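# Place long carton on raised block using suction arm

## Task

Set the long carton on top of the raised block so that no part of it sticks out past the block's edges, leave the short carton where and how it originally was (disturbing it counts against you), make sure the long carton stays there without the robot supporting it, then switch off suction and pull the tool away.

## Robot and tools

Robot: a single six-joint Doosan M1013 arm carrying a vacuum tool with four suction cups. The reference spot on the tool is the cup point (end_effector_position), the centre of the four cup rims when nothing touches them. The cups point along the cup point's own +z axis. In that point's frame the cups sit at x = -35 and +35 mm; the pair at y = -70 mm belongs to channel a, the pair at y = +70 mm to channel b. The tool reaches 148 mm to each side along its y axis. Joints, base outward: waist, shoulder, elbow, forearm roll, wrist pitch, wrist roll.

Scene frame: origin on the table surface straight below the arm base, +z up, +y to the left when facing along +x. Positions are in metres, orientations are quaternions written w first (qw, qx, qy, qz). The reported cup point position can be somewhat wrong, more so when the arm is stretched out. A loose object may occasionally get a small shove from outside.

The row format used by every moving call: 9 numbers [x, y, z, qw, qx, qy, qz, suction_a, suction_b]. The first seven are an absolute target pose for the cup point in the scene frame. The last two are vacuum levels per channel in [-1, 1]: 1 means full vacuum (about 75 kPa under ambient), a fraction asks for that share, and 0.01 or less shuts the channel. A channel keeps its last value until changed. Repeat the wanted quaternion in every row; do not copy a drifted one from the result.

Tools:
- execute_actions {actions, pictures}. actions holds at most one entry. Empty list: no command, just returns the state (LOOK). An entry with rows: a list of 1 to 15 rows plus optional steps (1 to 15, default 15); each row lasts one control step of 1/30 s and the final row is repeated to fill the steps. An entry with only steps (up to 300) is a wait that counts from the previous result, including your reply time. A target more than 0.6 m away from the last reported position along any axis of the cup point frame gets refused and nothing is sent. pictures (true/false) chooses whether camera images come back; default is yes.
- move {target, speed}. target is one 9-number row as above (absolute pose plus suction values, which are applied at the start). speed is the path's top linear speed in m/s, 0.002 to 0.5, default 0.25; rotation is capped at twice that in rad/s. The path is a straight line lasting 0.5 to 10 s and is cut off after 10 s. It ignores obstacles, and the real tool may lag, wander or overshoot the speed, worst near full stretch. It returns a move: line with the outcome (done, off_target, moving, held, fault), any limits that acted (paced = target clipped; held = some steps blocked, after which the arm may suddenly jump fast) and the remaining distance to target.
- wait {seconds}: 0 to 10 s of simulation with no new command.
- zoom_image {camera, region}: camera is cam_head_left, cam_head_right or cam_wrist; region [x0, y0, x1, y1] in pixels from the image's top-left, no larger than 504 by 504.
- read_manual {section}: only licence text; no motion.


Control behaviour: each step the commanded pose is limited to 70 mm and 16 degrees from the measured pose, then reached by damped inverse kinematics, position winning over orientation. After an action's rows end, the arm only continues to the last limited pose, so long trips need follow-up commands; check the pose and the Hand target line. The move tool handles this itself. Nothing is held back between calls, and the simulation keeps running while you compose a reply.

Reading results: the state line gives cup point pose and linear/angular velocity. suction_measured_a/b show vacuum reached; near 0 means no seal. On a sealed, airtight face it settles up to 0.17 under command (0.27 with both channels). part_present_a/b turn 1 at 0.54 and back to 0 under 0.49. HELD marks steps the clearance check blocked; pose unreachable means that check altered the command. Flange force is the estimated external force, including held weight, noisy during acceleration. Joint torques change at rest only through contact or load. MOTOR HOT warns of overheating; holding loads heats motors.

Gripping: press both cups of a channel flat onto a smooth face so each 36 mm rim seals fully; edges, gaps or seams under a cup leak. If an on channel has an uncovered cup, the other channel loses vacuum. Held items sit up to 12 mm nearer the tool as cups compress. To release: set the carton down resting on the block, then set both channels off and rise at least 15 mm. A cup sealed to the table pins the tool; switch that channel off.

Hazards: the arm is stiff, so aiming even slightly below a firm contact can trigger a fault; approach slowly. Force of 144 N anywhere, or a joint hitting its load limit (waist/shoulder 295, elbow 139, wrist joints 39.1 N m), stops the arm for 10 s and cancels the rest of the call. Avoid drops, slams and hard pushes, do not bump the short carton, and never let anything leave the table, which fails the task.

Each tool is called after "Request:" by a JSON object that holds its "name" and its "arguments".

## Session

Request:
{"name": "execute_actions", "arguments": {"actions": []}}

Scene clock: 0.00 s of 5300.00 s.
end_effector_position=(+0.6456, +0.0146, +0.4696) suction_measured_a=0.00 part_present_a=0 suction_measured_b=0.00 part_present_b=0 end_effector_quat_wxyz=(+0.006, +0.701, +0.714, +0.002) end_effector_velocity=(+0.001, -0.000, -0.002) end_effector_angular_velocity=(-0.001, +0.002, +0.000)
Joint positions: [-0.053  0.151  1.528 -0.001  1.462  1.519]
Joint velocities: [ 0.     0.002  0.001 -0.002 -0.001  0.   ]
Joint torques (N m, as the joint torque sensors report them, + toward a larger angle): no reading
Flange force (N, the push that the arm receives, along the end effector's own x y z axes): no reading
Hand target: +0.646, +0.015, +0.470; +0.006, +0.701, +0.714, +0.002

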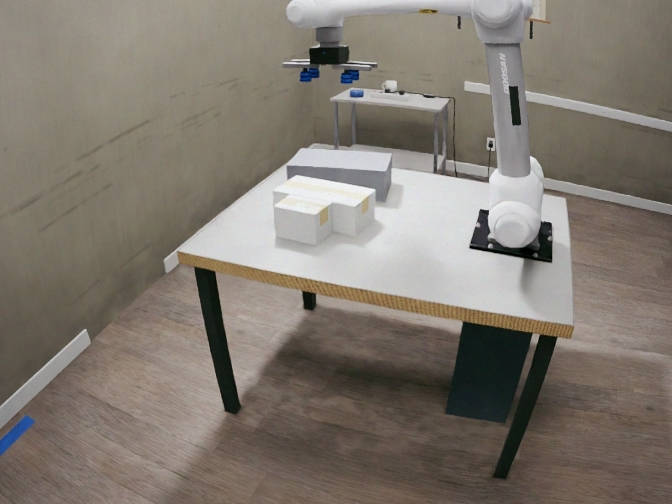

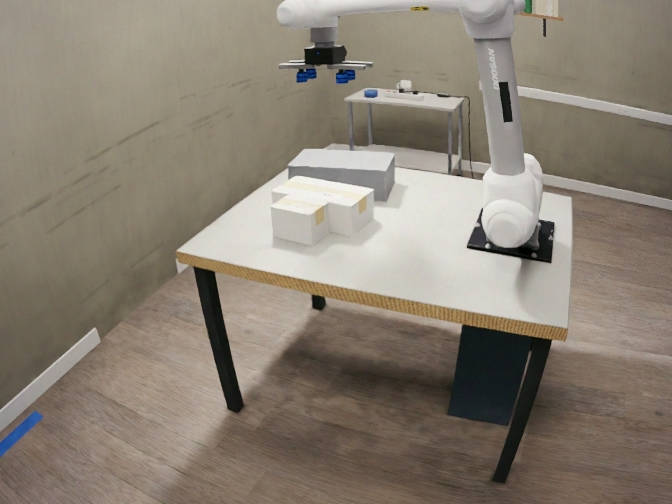

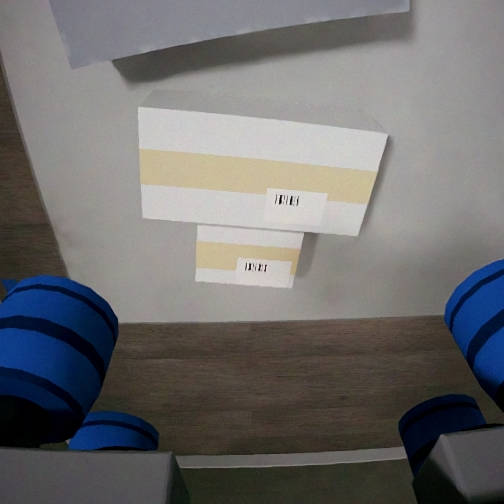

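Request:
{"name": "zoom_image", "arguments": {"camera": "cam_head_left", "region": [250, 130, 410, 260]}}

Request:
{"name": "zoom_image", "arguments": {"camera": "cam_wrist", "region": [0, 0, 504, 320]}}

Region (250, 130, 410, 260) of cam_head_left's 672x504 image, scaled by 3.150, with more detail than that image has; it fills the top 410 rows of this view, and the rest is white.

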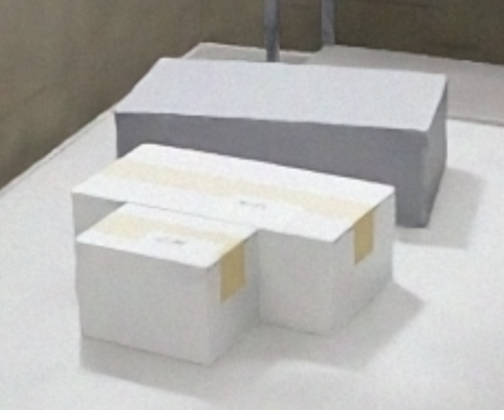

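Region (0, 0, 504, 320) of cam_wrist's 504x504 image, scaled by 1.000; it fills the top 320 rows of this view, and the rest is white.

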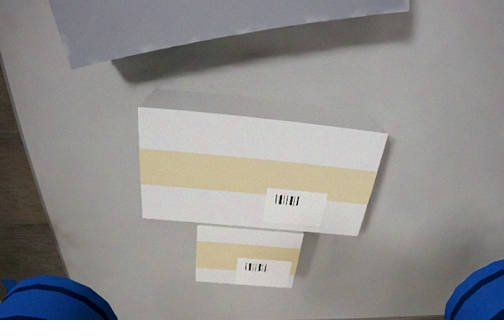

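Request:
{"name": "move", "arguments": {"target": [0.66, -0.27, 0.47, 0, 0.701, 0.714, 0, 0, 0], "speed": 0.4}}

Scene clock: 4.93 s of 5300.00 s.
end_effector_position=(+0.6600, -0.2699, +0.4701) suction_measured_a=0.00 part_present_a=0 suction_measured_b=0.00 part_present_b=0 end_effector_quat_wxyz=(-0.000, +0.701, +0.714, -0.000) end_effector_velocity=(-0.000, -0.001, +0.001) end_effector_angular_velocity=(+0.000, -0.001, -0.001)
Joint positions: [-0.456  0.266  1.388 -0.001  1.499  1.116]
Joint velocities: [-0.001 -0.    -0.001  0.     0.001 -0.   ]
Joint torques (N m, as the joint torque sensors report them, + toward a larger angle): [ -2.89 -72.04 -46.01   4.22   0.07   0.02]
Flange force (N, the push that the arm receives, along the end effector's own x y z axes): [4.0 -0.4 0.5]
Hand target: +0.660, -0.270, +0.470; -0.000, +0.701, +0.714, -0.000
Off the commanded pose: 0.000 m, 0 deg.
After step 90, 0.77 s passed at rest.
move: done
camera_calibration (this result's frames):
cam_wrist: T_world_to_cam=[[-0.998659, -0.00480765, 0.0515386, 0.640317], [0.0261042, 0.813014, 0.581658, -0.0252973], [-0.0446981, 0.582224, -0.811799, 0.707901], [0, 0, 0, 1]] pos_world=[0.671761, -0.388511, 0.556387]

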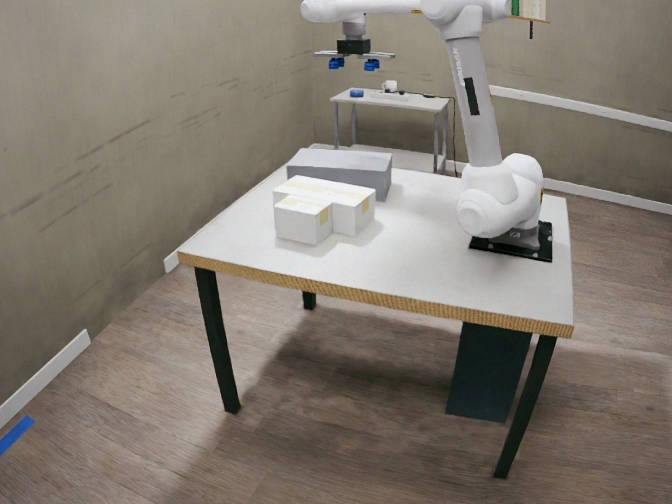

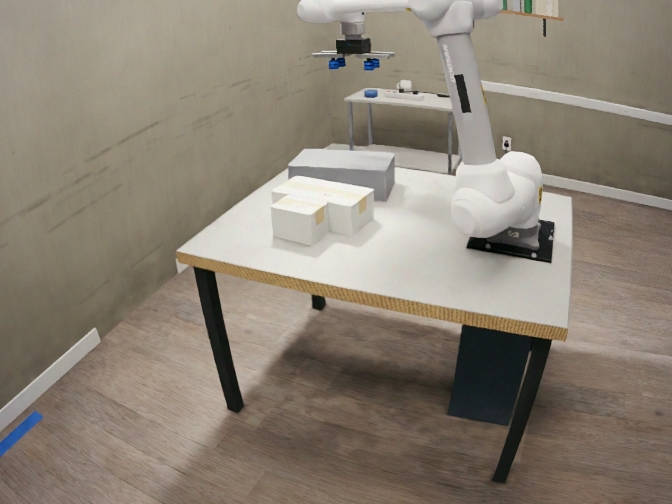

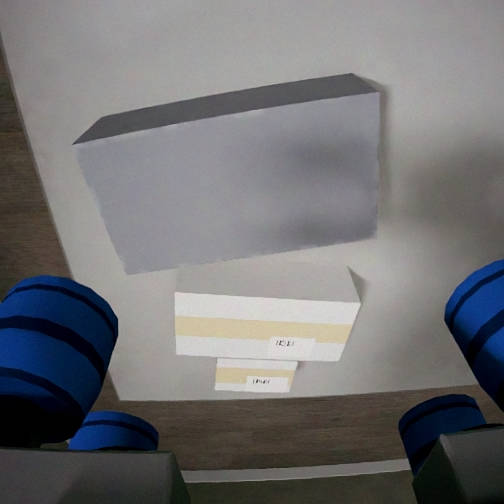

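Request:
{"name": "move", "arguments": {"target": [0.629, 0.099, 0.15, 0, 0.749, 0.663, 0, 0, 0], "speed": 0.4}}

Scene clock: 9.40 s of 5300.00 s.
end_effector_position=(+0.6293, +0.0990, +0.1499) suction_measured_a=0.00 part_present_a=0 suction_measured_b=0.00 part_present_b=0 end_effector_quat_wxyz=(-0.000, +0.749, +0.663, +0.001) end_effector_velocity=(+0.000, -0.000, -0.000) end_effector_angular_velocity=(-0.002, +0.000, +0.002)
Joint positions: [0.079 0.336 1.914 0.008 0.9   1.785]
Joint velocities: [ 0.     0.001 -0.001 -0.002  0.    -0.   ]
Joint torques (N m, as the joint torque sensors report them, + toward a larger angle): [ -4.73 -68.86 -36.21   3.29   0.06   0.03]
Flange force (N, the push that the arm receives, along the end effector's own x y z axes): [5.3 -4.4 -1.2]
Hand target: +0.629, +0.099, +0.150; -0.000, +0.749, +0.663, +0.001
Off the commanded pose: 0.000 m, 0 deg.
move: done
camera_calibration (this result's frames):
cam_wrist: T_world_to_cam=[[-0.989681, 0.134079, 0.0505333, 0.608676], [0.138238, 0.800677, 0.58293, -0.207778], [0.0376979, 0.5839, -0.81095, 0.179642], [0, 0, 0, 1]] pos_world=[0.624346, -0.0201408, 0.236043]

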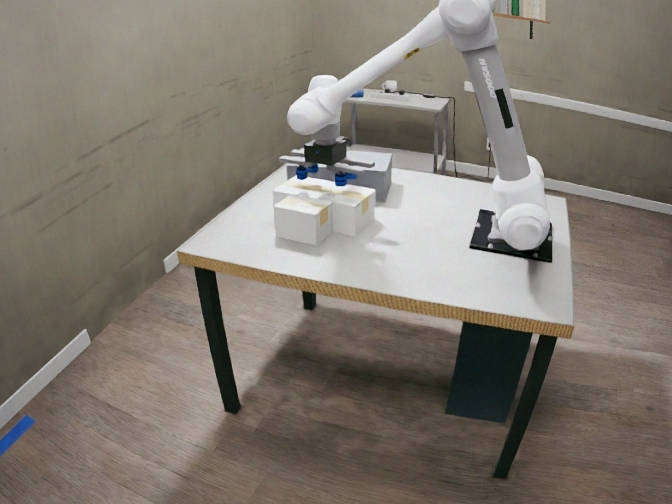

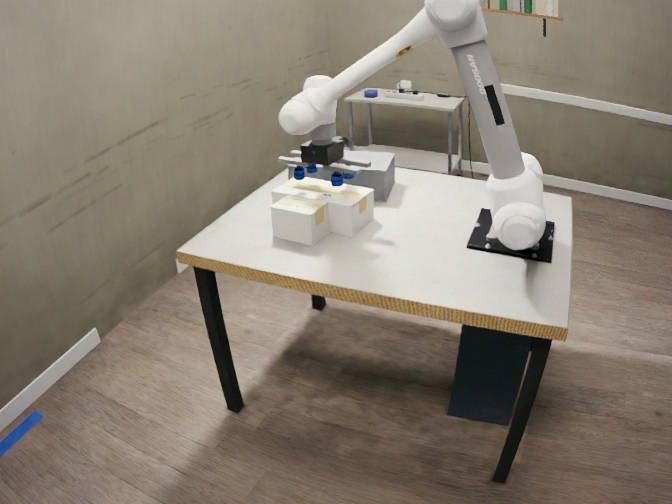

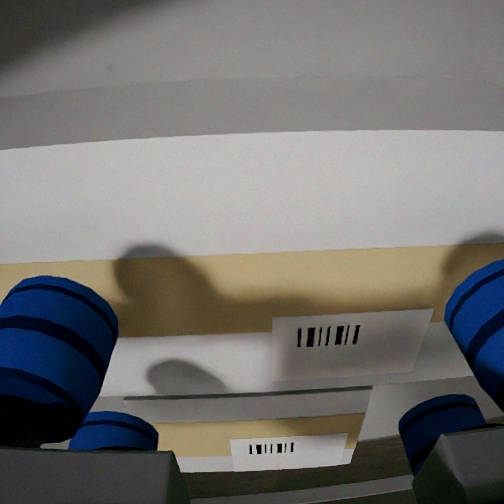

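Request:
{"name": "move", "arguments": {"target": [0.629, 0.097, 0.107, 0, 0.749, 0.663, 0, 1, 1], "speed": 0.05}}

Scene clock: 11.40 s of 5300.00 s.
end_effector_position=(+0.6290, +0.0970, +0.1070) suction_measured_a=0.00 part_present_a=0 suction_measured_b=0.00 part_present_b=0 end_effector_quat_wxyz=(-0.000, +0.749, +0.663, +0.000) end_effector_velocity=(-0.001, +0.000, -0.001) end_effector_angular_velocity=(-0.000, +0.003, +0.000)
Joint positions: [0.076 0.384 1.944 0.008 0.823 1.783]
Joint velocities: [ 0.     0.002  0.001  0.     0.    -0.   ]
Joint torques (N m, as the joint torque sensors report them, + toward a larger angle): [ -2.75 -70.47 -34.07   2.88   0.35   0.07]
Flange force (N, the push that the arm receives, along the end effector's own x y z axes): [1.8 -5.2 -2.5]
Hand target: +0.629, +0.097, +0.107; -0.000, +0.749, +0.663, +0.000
Off the commanded pose: 0.000 m, 0 deg.
move: done
camera_calibration (this result's frames):
cam_wrist: T_world_to_cam=[[-0.989594, 0.134558, 0.0509618, 0.610748], [0.138912, 0.801141, 0.582131, -0.181511], [0.0375029, 0.583153, -0.811496, 0.146319], [0, 0, 0, 1]] pos_world=[0.62412, -0.0220912, 0.193276]

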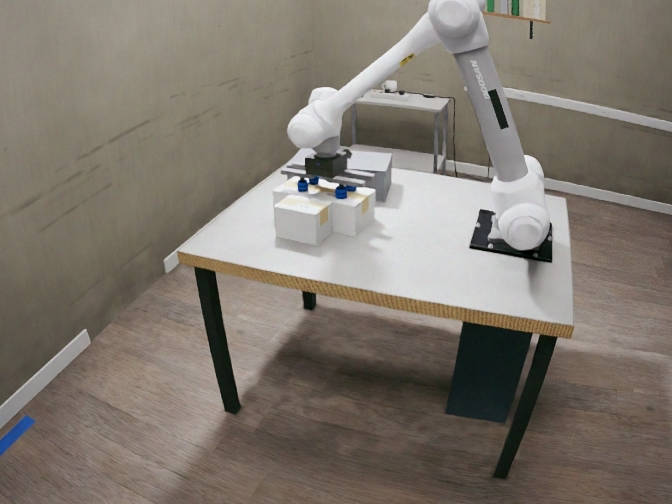

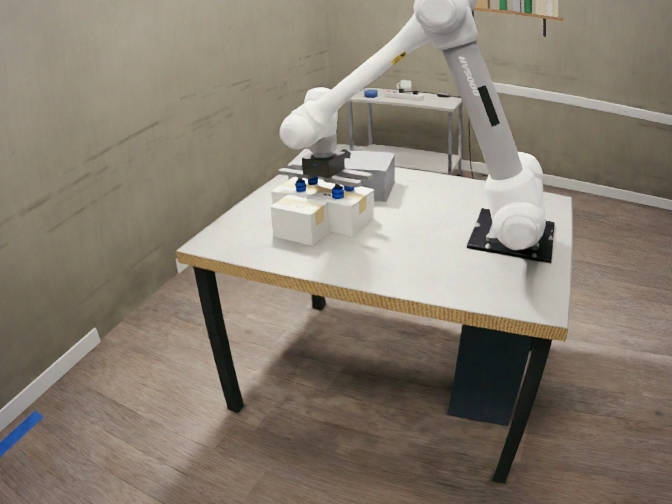

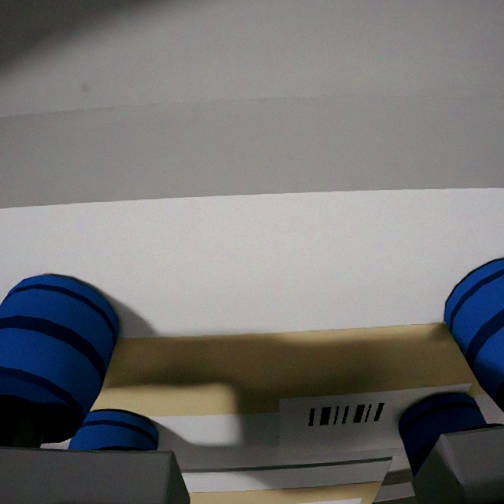

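Request:
{"name": "move", "arguments": {"target": [0.629, 0.097, 0.102, 0, 0.749, 0.663, 0, 1, 1], "speed": 0.02}}

Scene clock: 12.33 s of 5300.00 s.
end_effector_position=(+0.6290, +0.0970, +0.1020) suction_measured_a=0.64 part_present_a=1 suction_measured_b=0.64 part_present_b=1 end_effector_quat_wxyz=(+0.000, +0.749, +0.663, +0.000) end_effector_velocity=(+0.001, +0.000, +0.000) end_effector_angular_velocity=(-0.001, -0.002, +0.001)
Joint positions: [0.076 0.39  1.947 0.008 0.814 1.783]
Joint velocities: [ 0.001  0.    -0.001 -0.001 -0.001  0.   ]
Joint torques (N m, as the joint torque sensors report them, + toward a larger angle): [ -2.77 -82.2  -40.51   2.42  -0.8   -0.04]
Flange force (N, the push that the arm receives, along the end effector's own x y z axes): [2.5 -4.0 11.5]
Hand target: +0.629, +0.097, +0.102; -0.000, +0.749, +0.663, +0.000
Off the commanded pose: 0.000 m, 0 deg.
move: done
camera_calibration (this result's frames):
cam_wrist: T_world_to_cam=[[-0.989589, 0.134611, 0.0509364, 0.610959], [0.138941, 0.801161, 0.582097, -0.178545], [0.0375482, 0.583114, -0.811522, 0.142226], [0, 0, 0, 1]] pos_world=[0.624065, -0.0221321, 0.18823]

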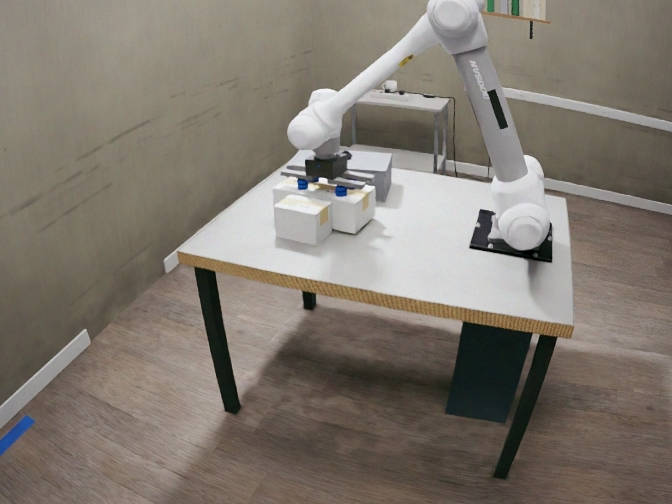

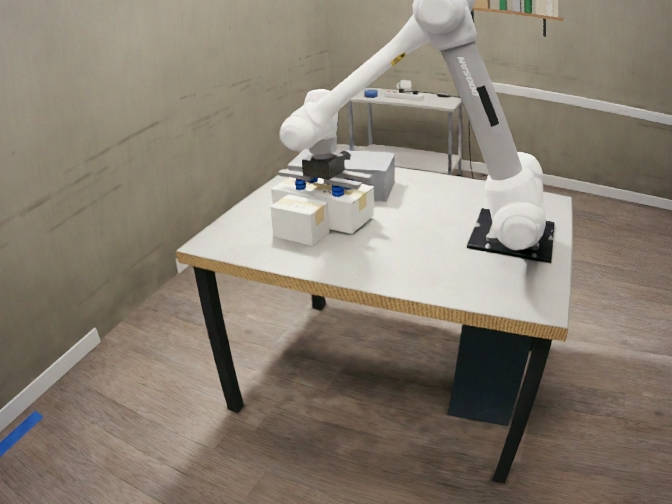

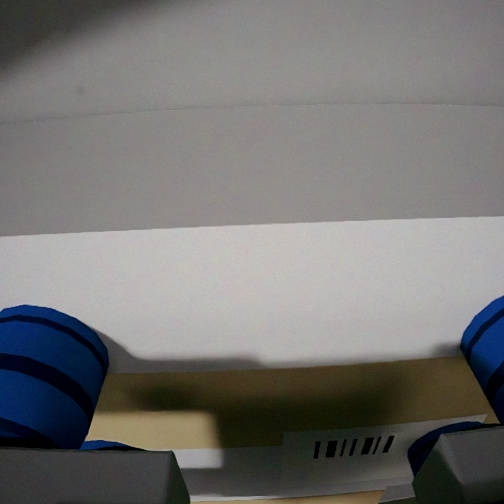

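Request:
{"name": "move", "arguments": {"target": [0.627, 0.08, 0.27, 0, 0.749, 0.663, 0, 1, 1], "speed": 0.2}}

Request:
{"name": "move", "arguments": {"target": [0.669, -0.17, 0.26, 0, 0.6514, 0.7587, 0, 1, 1], "speed": 0.25}}

Scene clock: 14.03 s of 5300.00 s.
end_effector_position=(+0.6268, +0.0799, +0.2699) suction_measured_a=0.96 part_present_a=1 suction_measured_b=0.96 part_present_b=1 end_effector_quat_wxyz=(+0.000, +0.749, +0.663, -0.000) end_effector_velocity=(-0.001, -0.001, +0.000) end_effector_angular_velocity=(-0.001, +0.002, -0.001)
Joint positions: [0.049 0.221 1.815 0.006 1.115 1.758]
Joint velocities: [-0.001 -0.001  0.001 -0.     0.003  0.   ]
Joint torques (N m, as the joint torque sensors report them, + toward a larger angle): [ -1.83 -72.14 -50.06   3.68  -0.29   0.04]
Flange force (N, the push that the arm receives, along the end effector's own x y z axes): [0.5 -5.4 14.1]
Hand target: +0.627, +0.080, +0.270; +0.000, +0.749, +0.663, -0.000
Off the commanded pose: 0.000 m, 0 deg.
move: done
camera_calibration (this result's frames):
cam_wrist: T_world_to_cam=[[-0.989544, 0.134888, 0.0510754, 0.602439], [0.139258, 0.801283, 0.581853, -0.262513], [0.0375593, 0.582882, -0.811689, 0.28864], [0, 0, 0, 1]] pos_world=[0.621855, -0.0391575, 0.35626]

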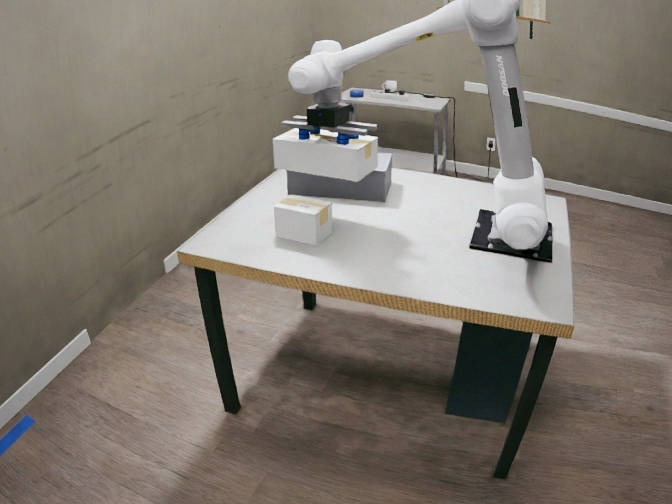

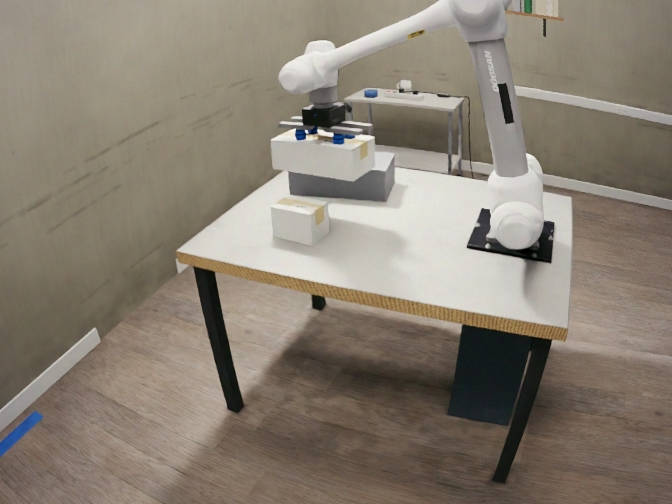

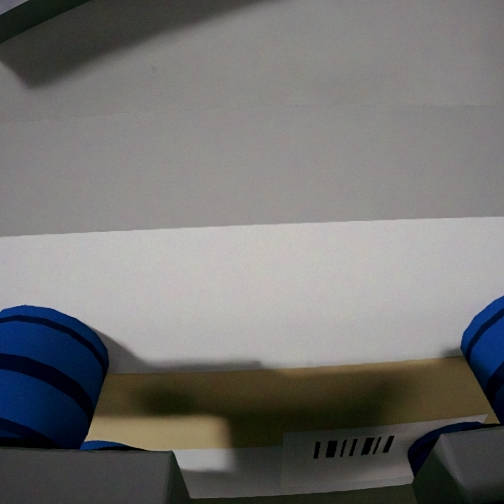

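Scene clock: 15.40 s of 5300.00 s.
end_effector_position=(+0.6690, -0.1700, +0.2600) suction_measured_a=0.96 part_present_a=1 suction_measured_b=0.96 part_present_b=1 end_effector_quat_wxyz=(+0.000, +0.651, +0.759, -0.000) end_effector_velocity=(+0.001, -0.000, +0.001) end_effector_angular_velocity=(+0.001, -0.004, -0.002)
Joint positions: [-0.319  0.317  1.711  0.001  1.125  1.119]
Joint velocities: [-0.001 -0.001 -0.001  0.003 -0.002 -0.   ]
Joint torques (N m, as the joint torque sensors report them, + toward a larger angle): [ -0.89 -82.82 -49.93   3.9   -0.6    0.16]
Flange force (N, the push that the arm receives, along the end effector's own x y z axes): [2.1 -3.9 13.2]
Hand target: +0.669, -0.170, +0.260; +0.000, +0.651, +0.759, -0.000
Off the commanded pose: 0.000 m, 0 deg.
move: done
camera_calibration (this result's frames):
cam_wrist: T_world_to_cam=[[-0.989125, -0.137768, 0.0515017, 0.631631], [-0.0824246, 0.809228, 0.581684, 0.0873374], [-0.121814, 0.571113, -0.811783, 0.529337], [0, 0, 0, 1]] pos_world=[0.696441, -0.285968, 0.346374]

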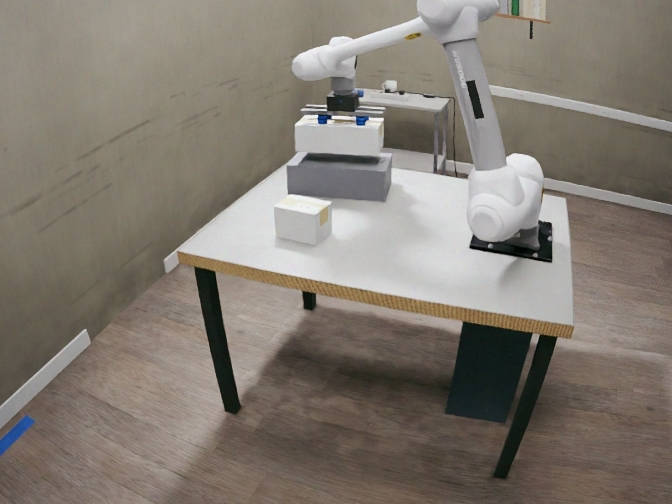

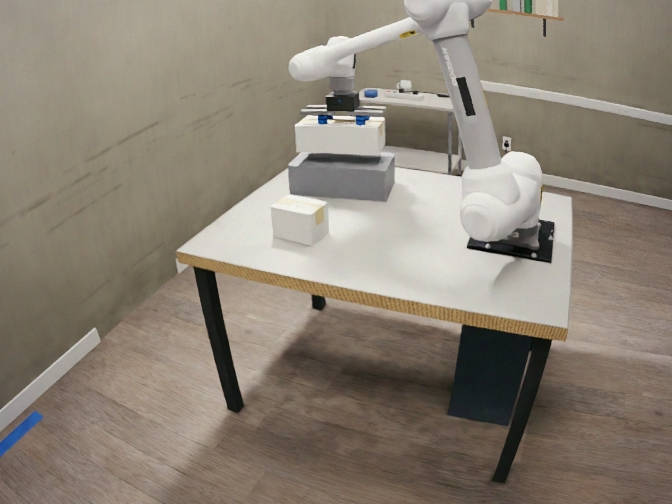

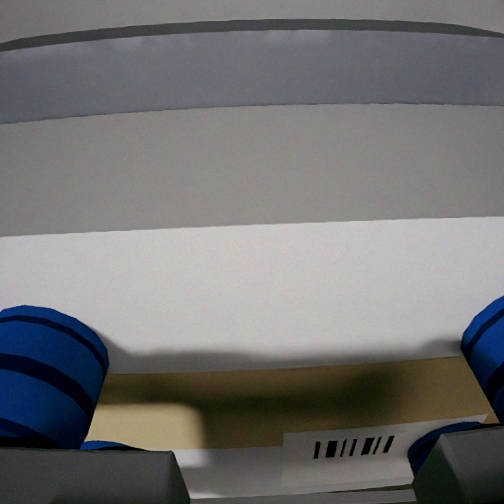

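Request:
{"name": "move", "arguments": {"target": [0.669, -0.17, 0.227, 0, 0.6514, 0.7587, 0, 1, 1], "speed": 0.05}}

Request:
{"name": "zoom_image", "arguments": {"camera": "cam_head_left", "region": [270, 100, 410, 210]}}

Scene clock: 17.00 s of 5300.00 s.
end_effector_position=(+0.6690, -0.1700, +0.2270) suction_measured_a=0.96 part_present_a=1 suction_measured_b=0.96 part_present_b=1 end_effector_quat_wxyz=(-0.000, +0.651, +0.759, +0.000) end_effector_velocity=(+0.001, -0.000, +0.002) end_effector_angular_velocity=(-0.001, -0.003, -0.000)
Joint positions: [-0.319  0.341  1.743  0.002  1.068  1.118]
Joint velocities: [-0.    -0.002 -0.001 -0.    -0.001  0.   ]
Joint torques (N m, as the joint torque sensors report them, + toward a larger angle): [ -1.78 -82.19 -49.14   3.66  -0.56   0.16]
Flange force (N, the push that the arm receives, along the end effector's own x y z axes): [5.0 -7.1 12.2]
Hand target: +0.669, -0.170, +0.227; -0.000, +0.651, +0.759, +0.000
Off the commanded pose: 0.000 m, 0 deg.
move: done
camera_calibration (this result's frames):
cam_wrist: T_world_to_cam=[[-0.989156, -0.137748, 0.0509414, 0.633554], [-0.0826627, 0.808876, 0.582139, 0.106543], [-0.121394, 0.571616, -0.811492, 0.502253], [0, 0, 0, 1]] pos_world=[0.696461, -0.286005, 0.313277]

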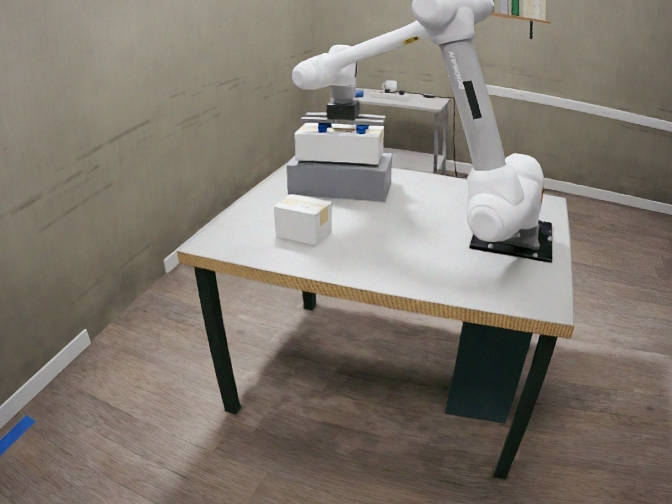

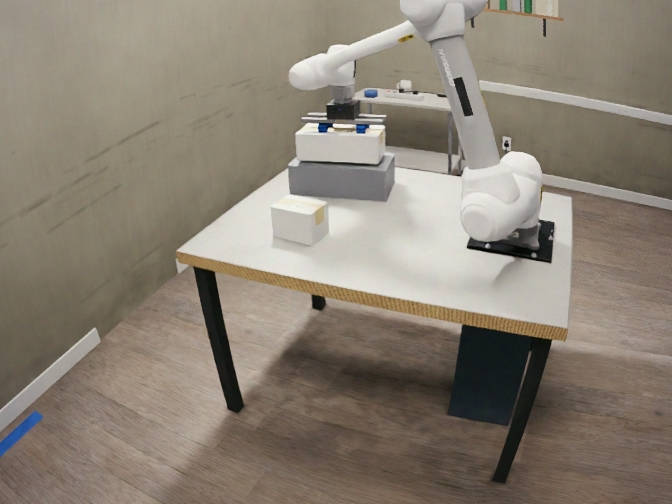

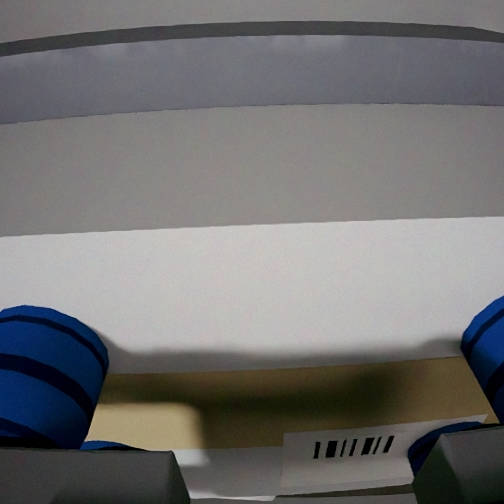

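Region (270, 100, 410, 210) of cam_head_left's 672x504 image, scaled by 3.600, with more detail than that image has; it fills the top 396 rows of this view, and the rest is white.

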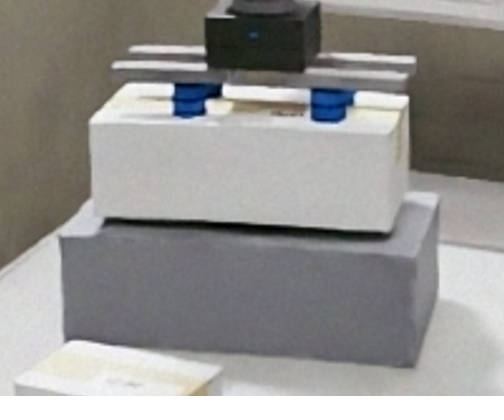

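Request:
{"name": "move", "arguments": {"target": [0.669, -0.17, 0.218, 0, 0.6514, 0.7587, 0, 1, 1], "speed": 0.02}}

Request:
{"name": "execute_actions", "arguments": {"actions": [{"rows": [[0.669, -0.17, 0.217, 0, 0.6514, 0.7587, 0, 1, 1],[0.669, -0.17, 0.217, 0, 0.6514, 0.7587, 0, 1, 1],[0.669, -0.17, 0.217, 0, 0.6514, 0.7587, 0, 1, 1],[0.669, -0.17, 0.216, 0, 0.6514, 0.7587, 0, 1, 1]], "steps": 10}], "pictures": false}}

Scene clock: 18.67 s of 5300.00 s.
end_effector_position=(+0.6690, -0.1700, +0.2180) suction_measured_a=0.96 part_present_a=1 suction_measured_b=0.96 part_present_b=1 end_effector_quat_wxyz=(-0.000, +0.651, +0.759, +0.000) end_effector_velocity=(+0.000, -0.000, -0.001) end_effector_angular_velocity=(-0.001, -0.001, +0.000)
Joint positions: [-0.319  0.348  1.752  0.002  1.052  1.118]
Joint velocities: [ 0.     0.     0.001 -0.001 -0.002  0.   ]
Joint torques (N m, as the joint torque sensors report them, + toward a larger angle): [ -1.89 -83.39 -48.42   3.68  -0.78   0.33]
Flange force (N, the push that the arm receives, along the end effector's own x y z axes): [3.3 -4.5 13.3]
Hand target: +0.669, -0.170, +0.218; -0.000, +0.651, +0.759, +0.000
Off the commanded pose: 0.000 m, 0 deg.
move: done
camera_calibration (this result's frames):
cam_wrist: T_world_to_cam=[[-0.989159, -0.137722, 0.0509541, 0.633991], [-0.0826352, 0.808885, 0.582131, 0.111777], [-0.121388, 0.57161, -0.811497, 0.494946], [0, 0, 0, 1]] pos_world=[0.696435, -0.286016, 0.304274]

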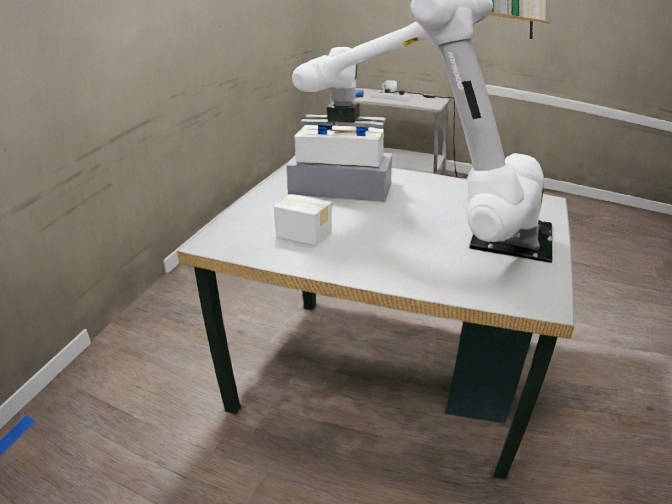

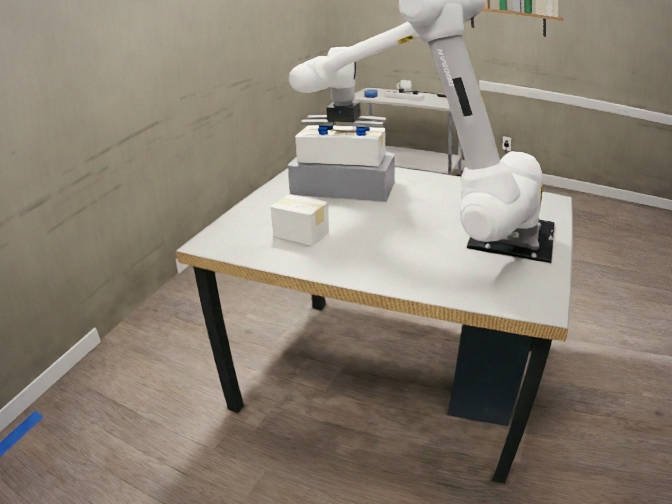

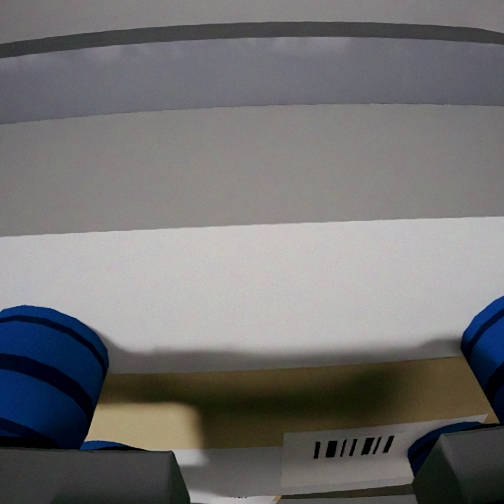

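Scene clock: 19.00 s of 5300.00 s.
end_effector_position=(+0.6690, -0.1700, +0.2160) suction_measured_a=0.96 part_present_a=1 suction_measured_b=0.96 part_present_b=1 end_effector_quat_wxyz=(-0.000, +0.651, +0.759, +0.000) end_effector_velocity=(+0.000, +0.000, -0.000) end_effector_angular_velocity=(+0.001, +0.002, +0.001)
Joint positions: [-0.319  0.35   1.754  0.002  1.049  1.118]
Joint velocities: [ 0.     0.001 -0.001 -0.     0.002 -0.   ]
Joint torques (N m, as the joint torque sensors report them, + toward a larger angle): [ -2.69 -81.95 -46.99   3.65  -0.46   0.28]
Flange force (N, the push that the arm receives, along the end effector's own x y z axes): [4.5 -3.9 11.2]
Hand target: +0.669, -0.170, +0.216; -0.000, +0.651, +0.759, +0.000
Off the commanded pose: 0.000 m, 0 deg.
Steps of this call (steps 1 to 10: all 10 steps of this action). Readings (end_effector_position | what the end effector reports):
1: (+0.6690, -0.1700, +0.2179) | suction_measured_a=0.96 part_present_a=1 suction_measured_b=0.96 part_present_b=1
2: (+0.6691, -0.1700, +0.2174) | suction_measured_a=0.96 part_present_a=1 suction_measured_b=0.96 part_present_b=1
4: (+0.6690, -0.1700, +0.2168) | suction_measured_a=0.96 part_present_a=1 suction_measured_b=0.96 part_present_b=1
8: (+0.6690, -0.1700, +0.2160) | suction_measured_a=0.96 part_present_a=1 suction_measured_b=0.96 part_present_b=1
10: the state above

Request:
{"name": "execute_actions", "arguments": {"actions": [{"rows": [[0.669, -0.17, 0.2155, 0, 0.6514, 0.7587, 0, 1, 1],[0.669, -0.17, 0.215, 0, 0.6514, 0.7587, 0, 1, 1],[0.669, -0.17, 0.2145, 0, 0.6514, 0.7587, 0, 1, 1]], "steps": 10}], "pictures": false}}

Scene clock: 19.77 s of 5300.00 s.
end_effector_position=(+0.6690, -0.1700, +0.2145) suction_measured_a=0.96 part_present_a=1 suction_measured_b=0.96 part_present_b=1 end_effector_quat_wxyz=(+0.000, +0.651, +0.759, +0.000) end_effector_velocity=(+0.001, -0.001, +0.001) end_effector_angular_velocity=(-0.002, -0.003, -0.000)
Joint positions: [-0.319  0.351  1.755  0.002  1.046  1.118]
Joint velocities: [-0.001 -0.001 -0.001 -0.001 -0.001 -0.   ]
Joint torques (N m, as the joint torque sensors report them, + toward a larger angle): [ -2.2  -82.44 -47.76   3.64  -0.5    0.2 ]
Flange force (N, the push that the arm receives, along the end effector's own x y z axes): [4.6 -5.3 11.4]
Hand target: +0.669, -0.170, +0.214; -0.000, +0.651, +0.759, +0.000
Off the commanded pose: 0.000 m, 0 deg.
Steps of this call (steps 1 to 13: nothing new was sent; steps 14 to 23: all 10 steps of this action). Readings (end_effector_position | what the end effector reports):
14: (+0.6690, -0.1700, +0.2159) | suction_measured_a=0.96 part_present_a=1 suction_measured_b=0.96 part_present_b=1
15: (+0.6691, -0.1700, +0.2157) | suction_measured_a=0.96 part_present_a=1 suction_measured_b=0.96 part_present_b=1
17: (+0.6690, -0.1700, +0.2147) | suction_measured_a=0.96 part_present_a=1 suction_measured_b=0.96 part_present_b=1
21: (+0.6690, -0.1700, +0.2145) | suction_measured_a=0.96 part_present_a=1 suction_measured_b=0.96 part_present_b=1
23: the state above

Request:
{"name": "execute_actions", "arguments": {"actions": [{"rows": [[0.669, -0.17, 0.214, 0, 0.6514, 0.7587, 0, 1, 1],[0.669, -0.17, 0.2135, 0, 0.6514, 0.7587, 0, 1, 1],[0.669, -0.17, 0.213, 0, 0.6514, 0.7587, 0, 1, 1],[0.669, -0.17, 0.2125, 0, 0.6514, 0.7587, 0, 1, 1]], "steps": 10}], "pictures": false}}

Scene clock: 20.57 s of 5300.00 s.
end_effector_position=(+0.6691, -0.1700, +0.2126) suction_measured_a=0.96 part_present_a=1 suction_measured_b=0.96 part_present_b=1 end_effector_quat_wxyz=(+0.000, +0.651, +0.759, +0.000) end_effector_velocity=(+0.000, +0.000, +0.000) end_effector_angular_velocity=(+0.001, -0.001, -0.000)
Joint positions: [-0.319  0.353  1.756  0.002  1.043  1.118]
Joint velocities: [ 0.    -0.    -0.     0.001 -0.     0.   ]
Joint torques (N m, as the joint torque sensors report them, + toward a larger angle): [ -3.56 -65.44 -37.6    3.41   0.69   0.27]
Flange force (N, the push that the arm receives, along the end effector's own x y z axes): [7.8 -8.1 -9.4]
Hand target: +0.669, -0.170, +0.212; -0.000, +0.651, +0.759, +0.000
Off the commanded pose: 0.000 m, 0 deg.
Steps of this call (steps 1 to 14: nothing new was sent; steps 15 to 24: all 10 steps of this action). Readings (end_effector_position | what the end effector reports):
15: (+0.6690, -0.1700, +0.2144) | suction_measured_a=0.96 part_present_a=1 suction_measured_b=0.96 part_present_b=1
16: (+0.6690, -0.1700, +0.2141) | suction_measured_a=0.96 part_present_a=1 suction_measured_b=0.96 part_present_b=1
18: (+0.6690, -0.1700, +0.2131) | suction_measured_a=0.96 part_present_a=1 suction_measured_b=0.96 part_present_b=1
22: (+0.6691, -0.1700, +0.2127) | suction_measured_a=0.96 part_present_a=1 suction_measured_b=0.96 part_present_b=1
24: the state above

Contact. Release.

Request:
{"name": "execute_actions", "arguments": {"actions": [{"rows": [[0.669, -0.17, 0.213, 0, 0.6514, 0.7587, 0, 0, 0]], "steps": 15}], "pictures": false}}

Request:
{"name": "move", "arguments": {"target": [0.669, -0.2, 0.38, 0, 0.6514, 0.7587, 0, 0, 0], "speed": 0.25}}

Scene clock: 21.57 s of 5300.00 s.
end_effector_position=(+0.6691, -0.1700, +0.2131) suction_measured_a=0.00 part_present_a=0 suction_measured_b=0.00 part_present_b=0 end_effector_quat_wxyz=(+0.000, +0.651, +0.759, +0.000) end_effector_velocity=(-0.001, +0.001, -0.000) end_effector_angular_velocity=(+0.000, -0.000, +0.001)
Joint positions: [-0.319  0.353  1.756  0.002  1.043  1.118]
Joint velocities: [ 0.    -0.001  0.002  0.    -0.001 -0.   ]
Joint torques (N m, as the joint torque sensors report them, + toward a larger angle): [ -2.27 -31.95 -12.67   3.56  -0.78  -0.06]
Flange force (N, the push that the arm receives, along the end effector's own x y z axes): [5.6 -5.7 -61.7]
Hand target: +0.669, -0.170, +0.213; +0.000, +0.651, +0.759, -0.000
Off the commanded pose: 0.000 m, 0 deg.
Steps of this call (steps 1 to 15: nothing new was sent; steps 16 to 30: all 15 steps of this action). Readings (end_effector_position | what the end effector reports):
16: (+0.6690, -0.1700, +0.2125) | suction_measured_a=0.73 part_present_a=1 suction_measured_b=0.73 part_present_b=1
17: (+0.6690, -0.1700, +0.2126) | suction_measured_a=0.06 part_present_a=0 suction_measured_b=0.05 part_present_b=0
19: (+0.6692, -0.1701, +0.2131) | suction_measured_a=0.00 part_present_a=0 suction_measured_b=0.00 part_present_b=0
23: (+0.6691, -0.1700, +0.2131) | suction_measured_a=0.00 part_present_a=0 suction_measured_b=0.00 part_present_b=0
30: the state above

Scene clock: 22.83 s of 5300.00 s.
end_effector_position=(+0.6688, -0.2000, +0.3801) suction_measured_a=0.00 part_present_a=0 suction_measured_b=0.00 part_present_b=0 end_effector_quat_wxyz=(+0.000, +0.652, +0.759, -0.000) end_effector_velocity=(-0.001, -0.000, +0.000) end_effector_angular_velocity=(+0.001, +0.004, -0.000)
Joint positions: [-0.36   0.264  1.553  0.001  1.335  1.078]
Joint velocities: [-0.     0.001 -0.001 -0.     0.004  0.   ]
Joint torques (N m, as the joint torque sensors report them, + toward a larger angle): [ -2.39 -69.34 -44.71   3.87  -0.07   0.14]
Flange force (N, the push that the arm receives, along the end effector's own x y z axes): [4.0 -2.5 -0.9]
Hand target: +0.669, -0.200, +0.380; +0.000, +0.652, +0.759, -0.000
Off the commanded pose: 0.000 m, 0 deg.
move: done
camera_calibration (this result's frames):
cam_wrist: T_world_to_cam=[[-0.989194, -0.137434, 0.0510667, 0.621403], [-0.0823639, 0.809052, 0.581937, 0.0415631], [-0.121294, 0.571442, -0.811629, 0.643502], [0, 0, 0, 1]] pos_world=[0.696164, -0.315949, 0.466365]

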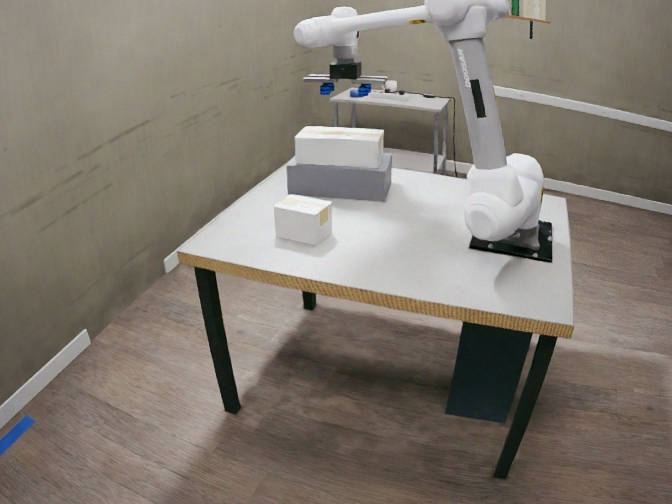

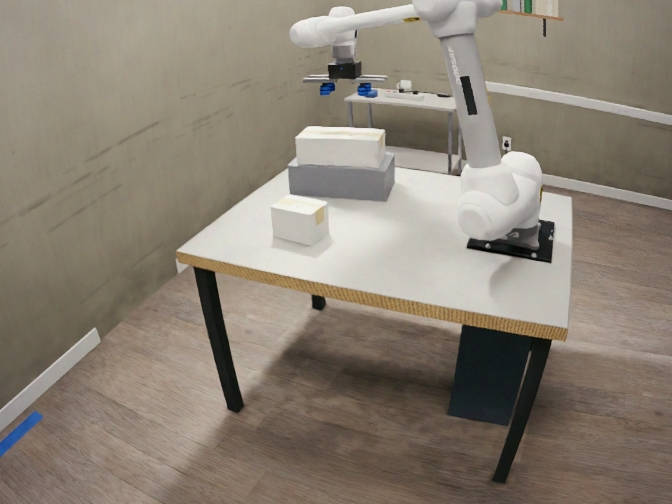

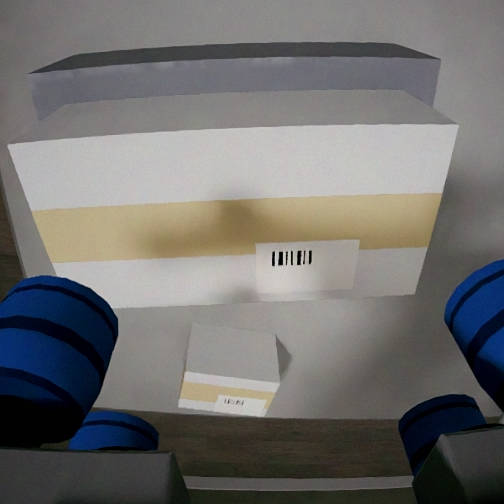

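Request:
{"name": "finished_scene", "arguments": {"scene": 1}}

The scene is finished: the task was done.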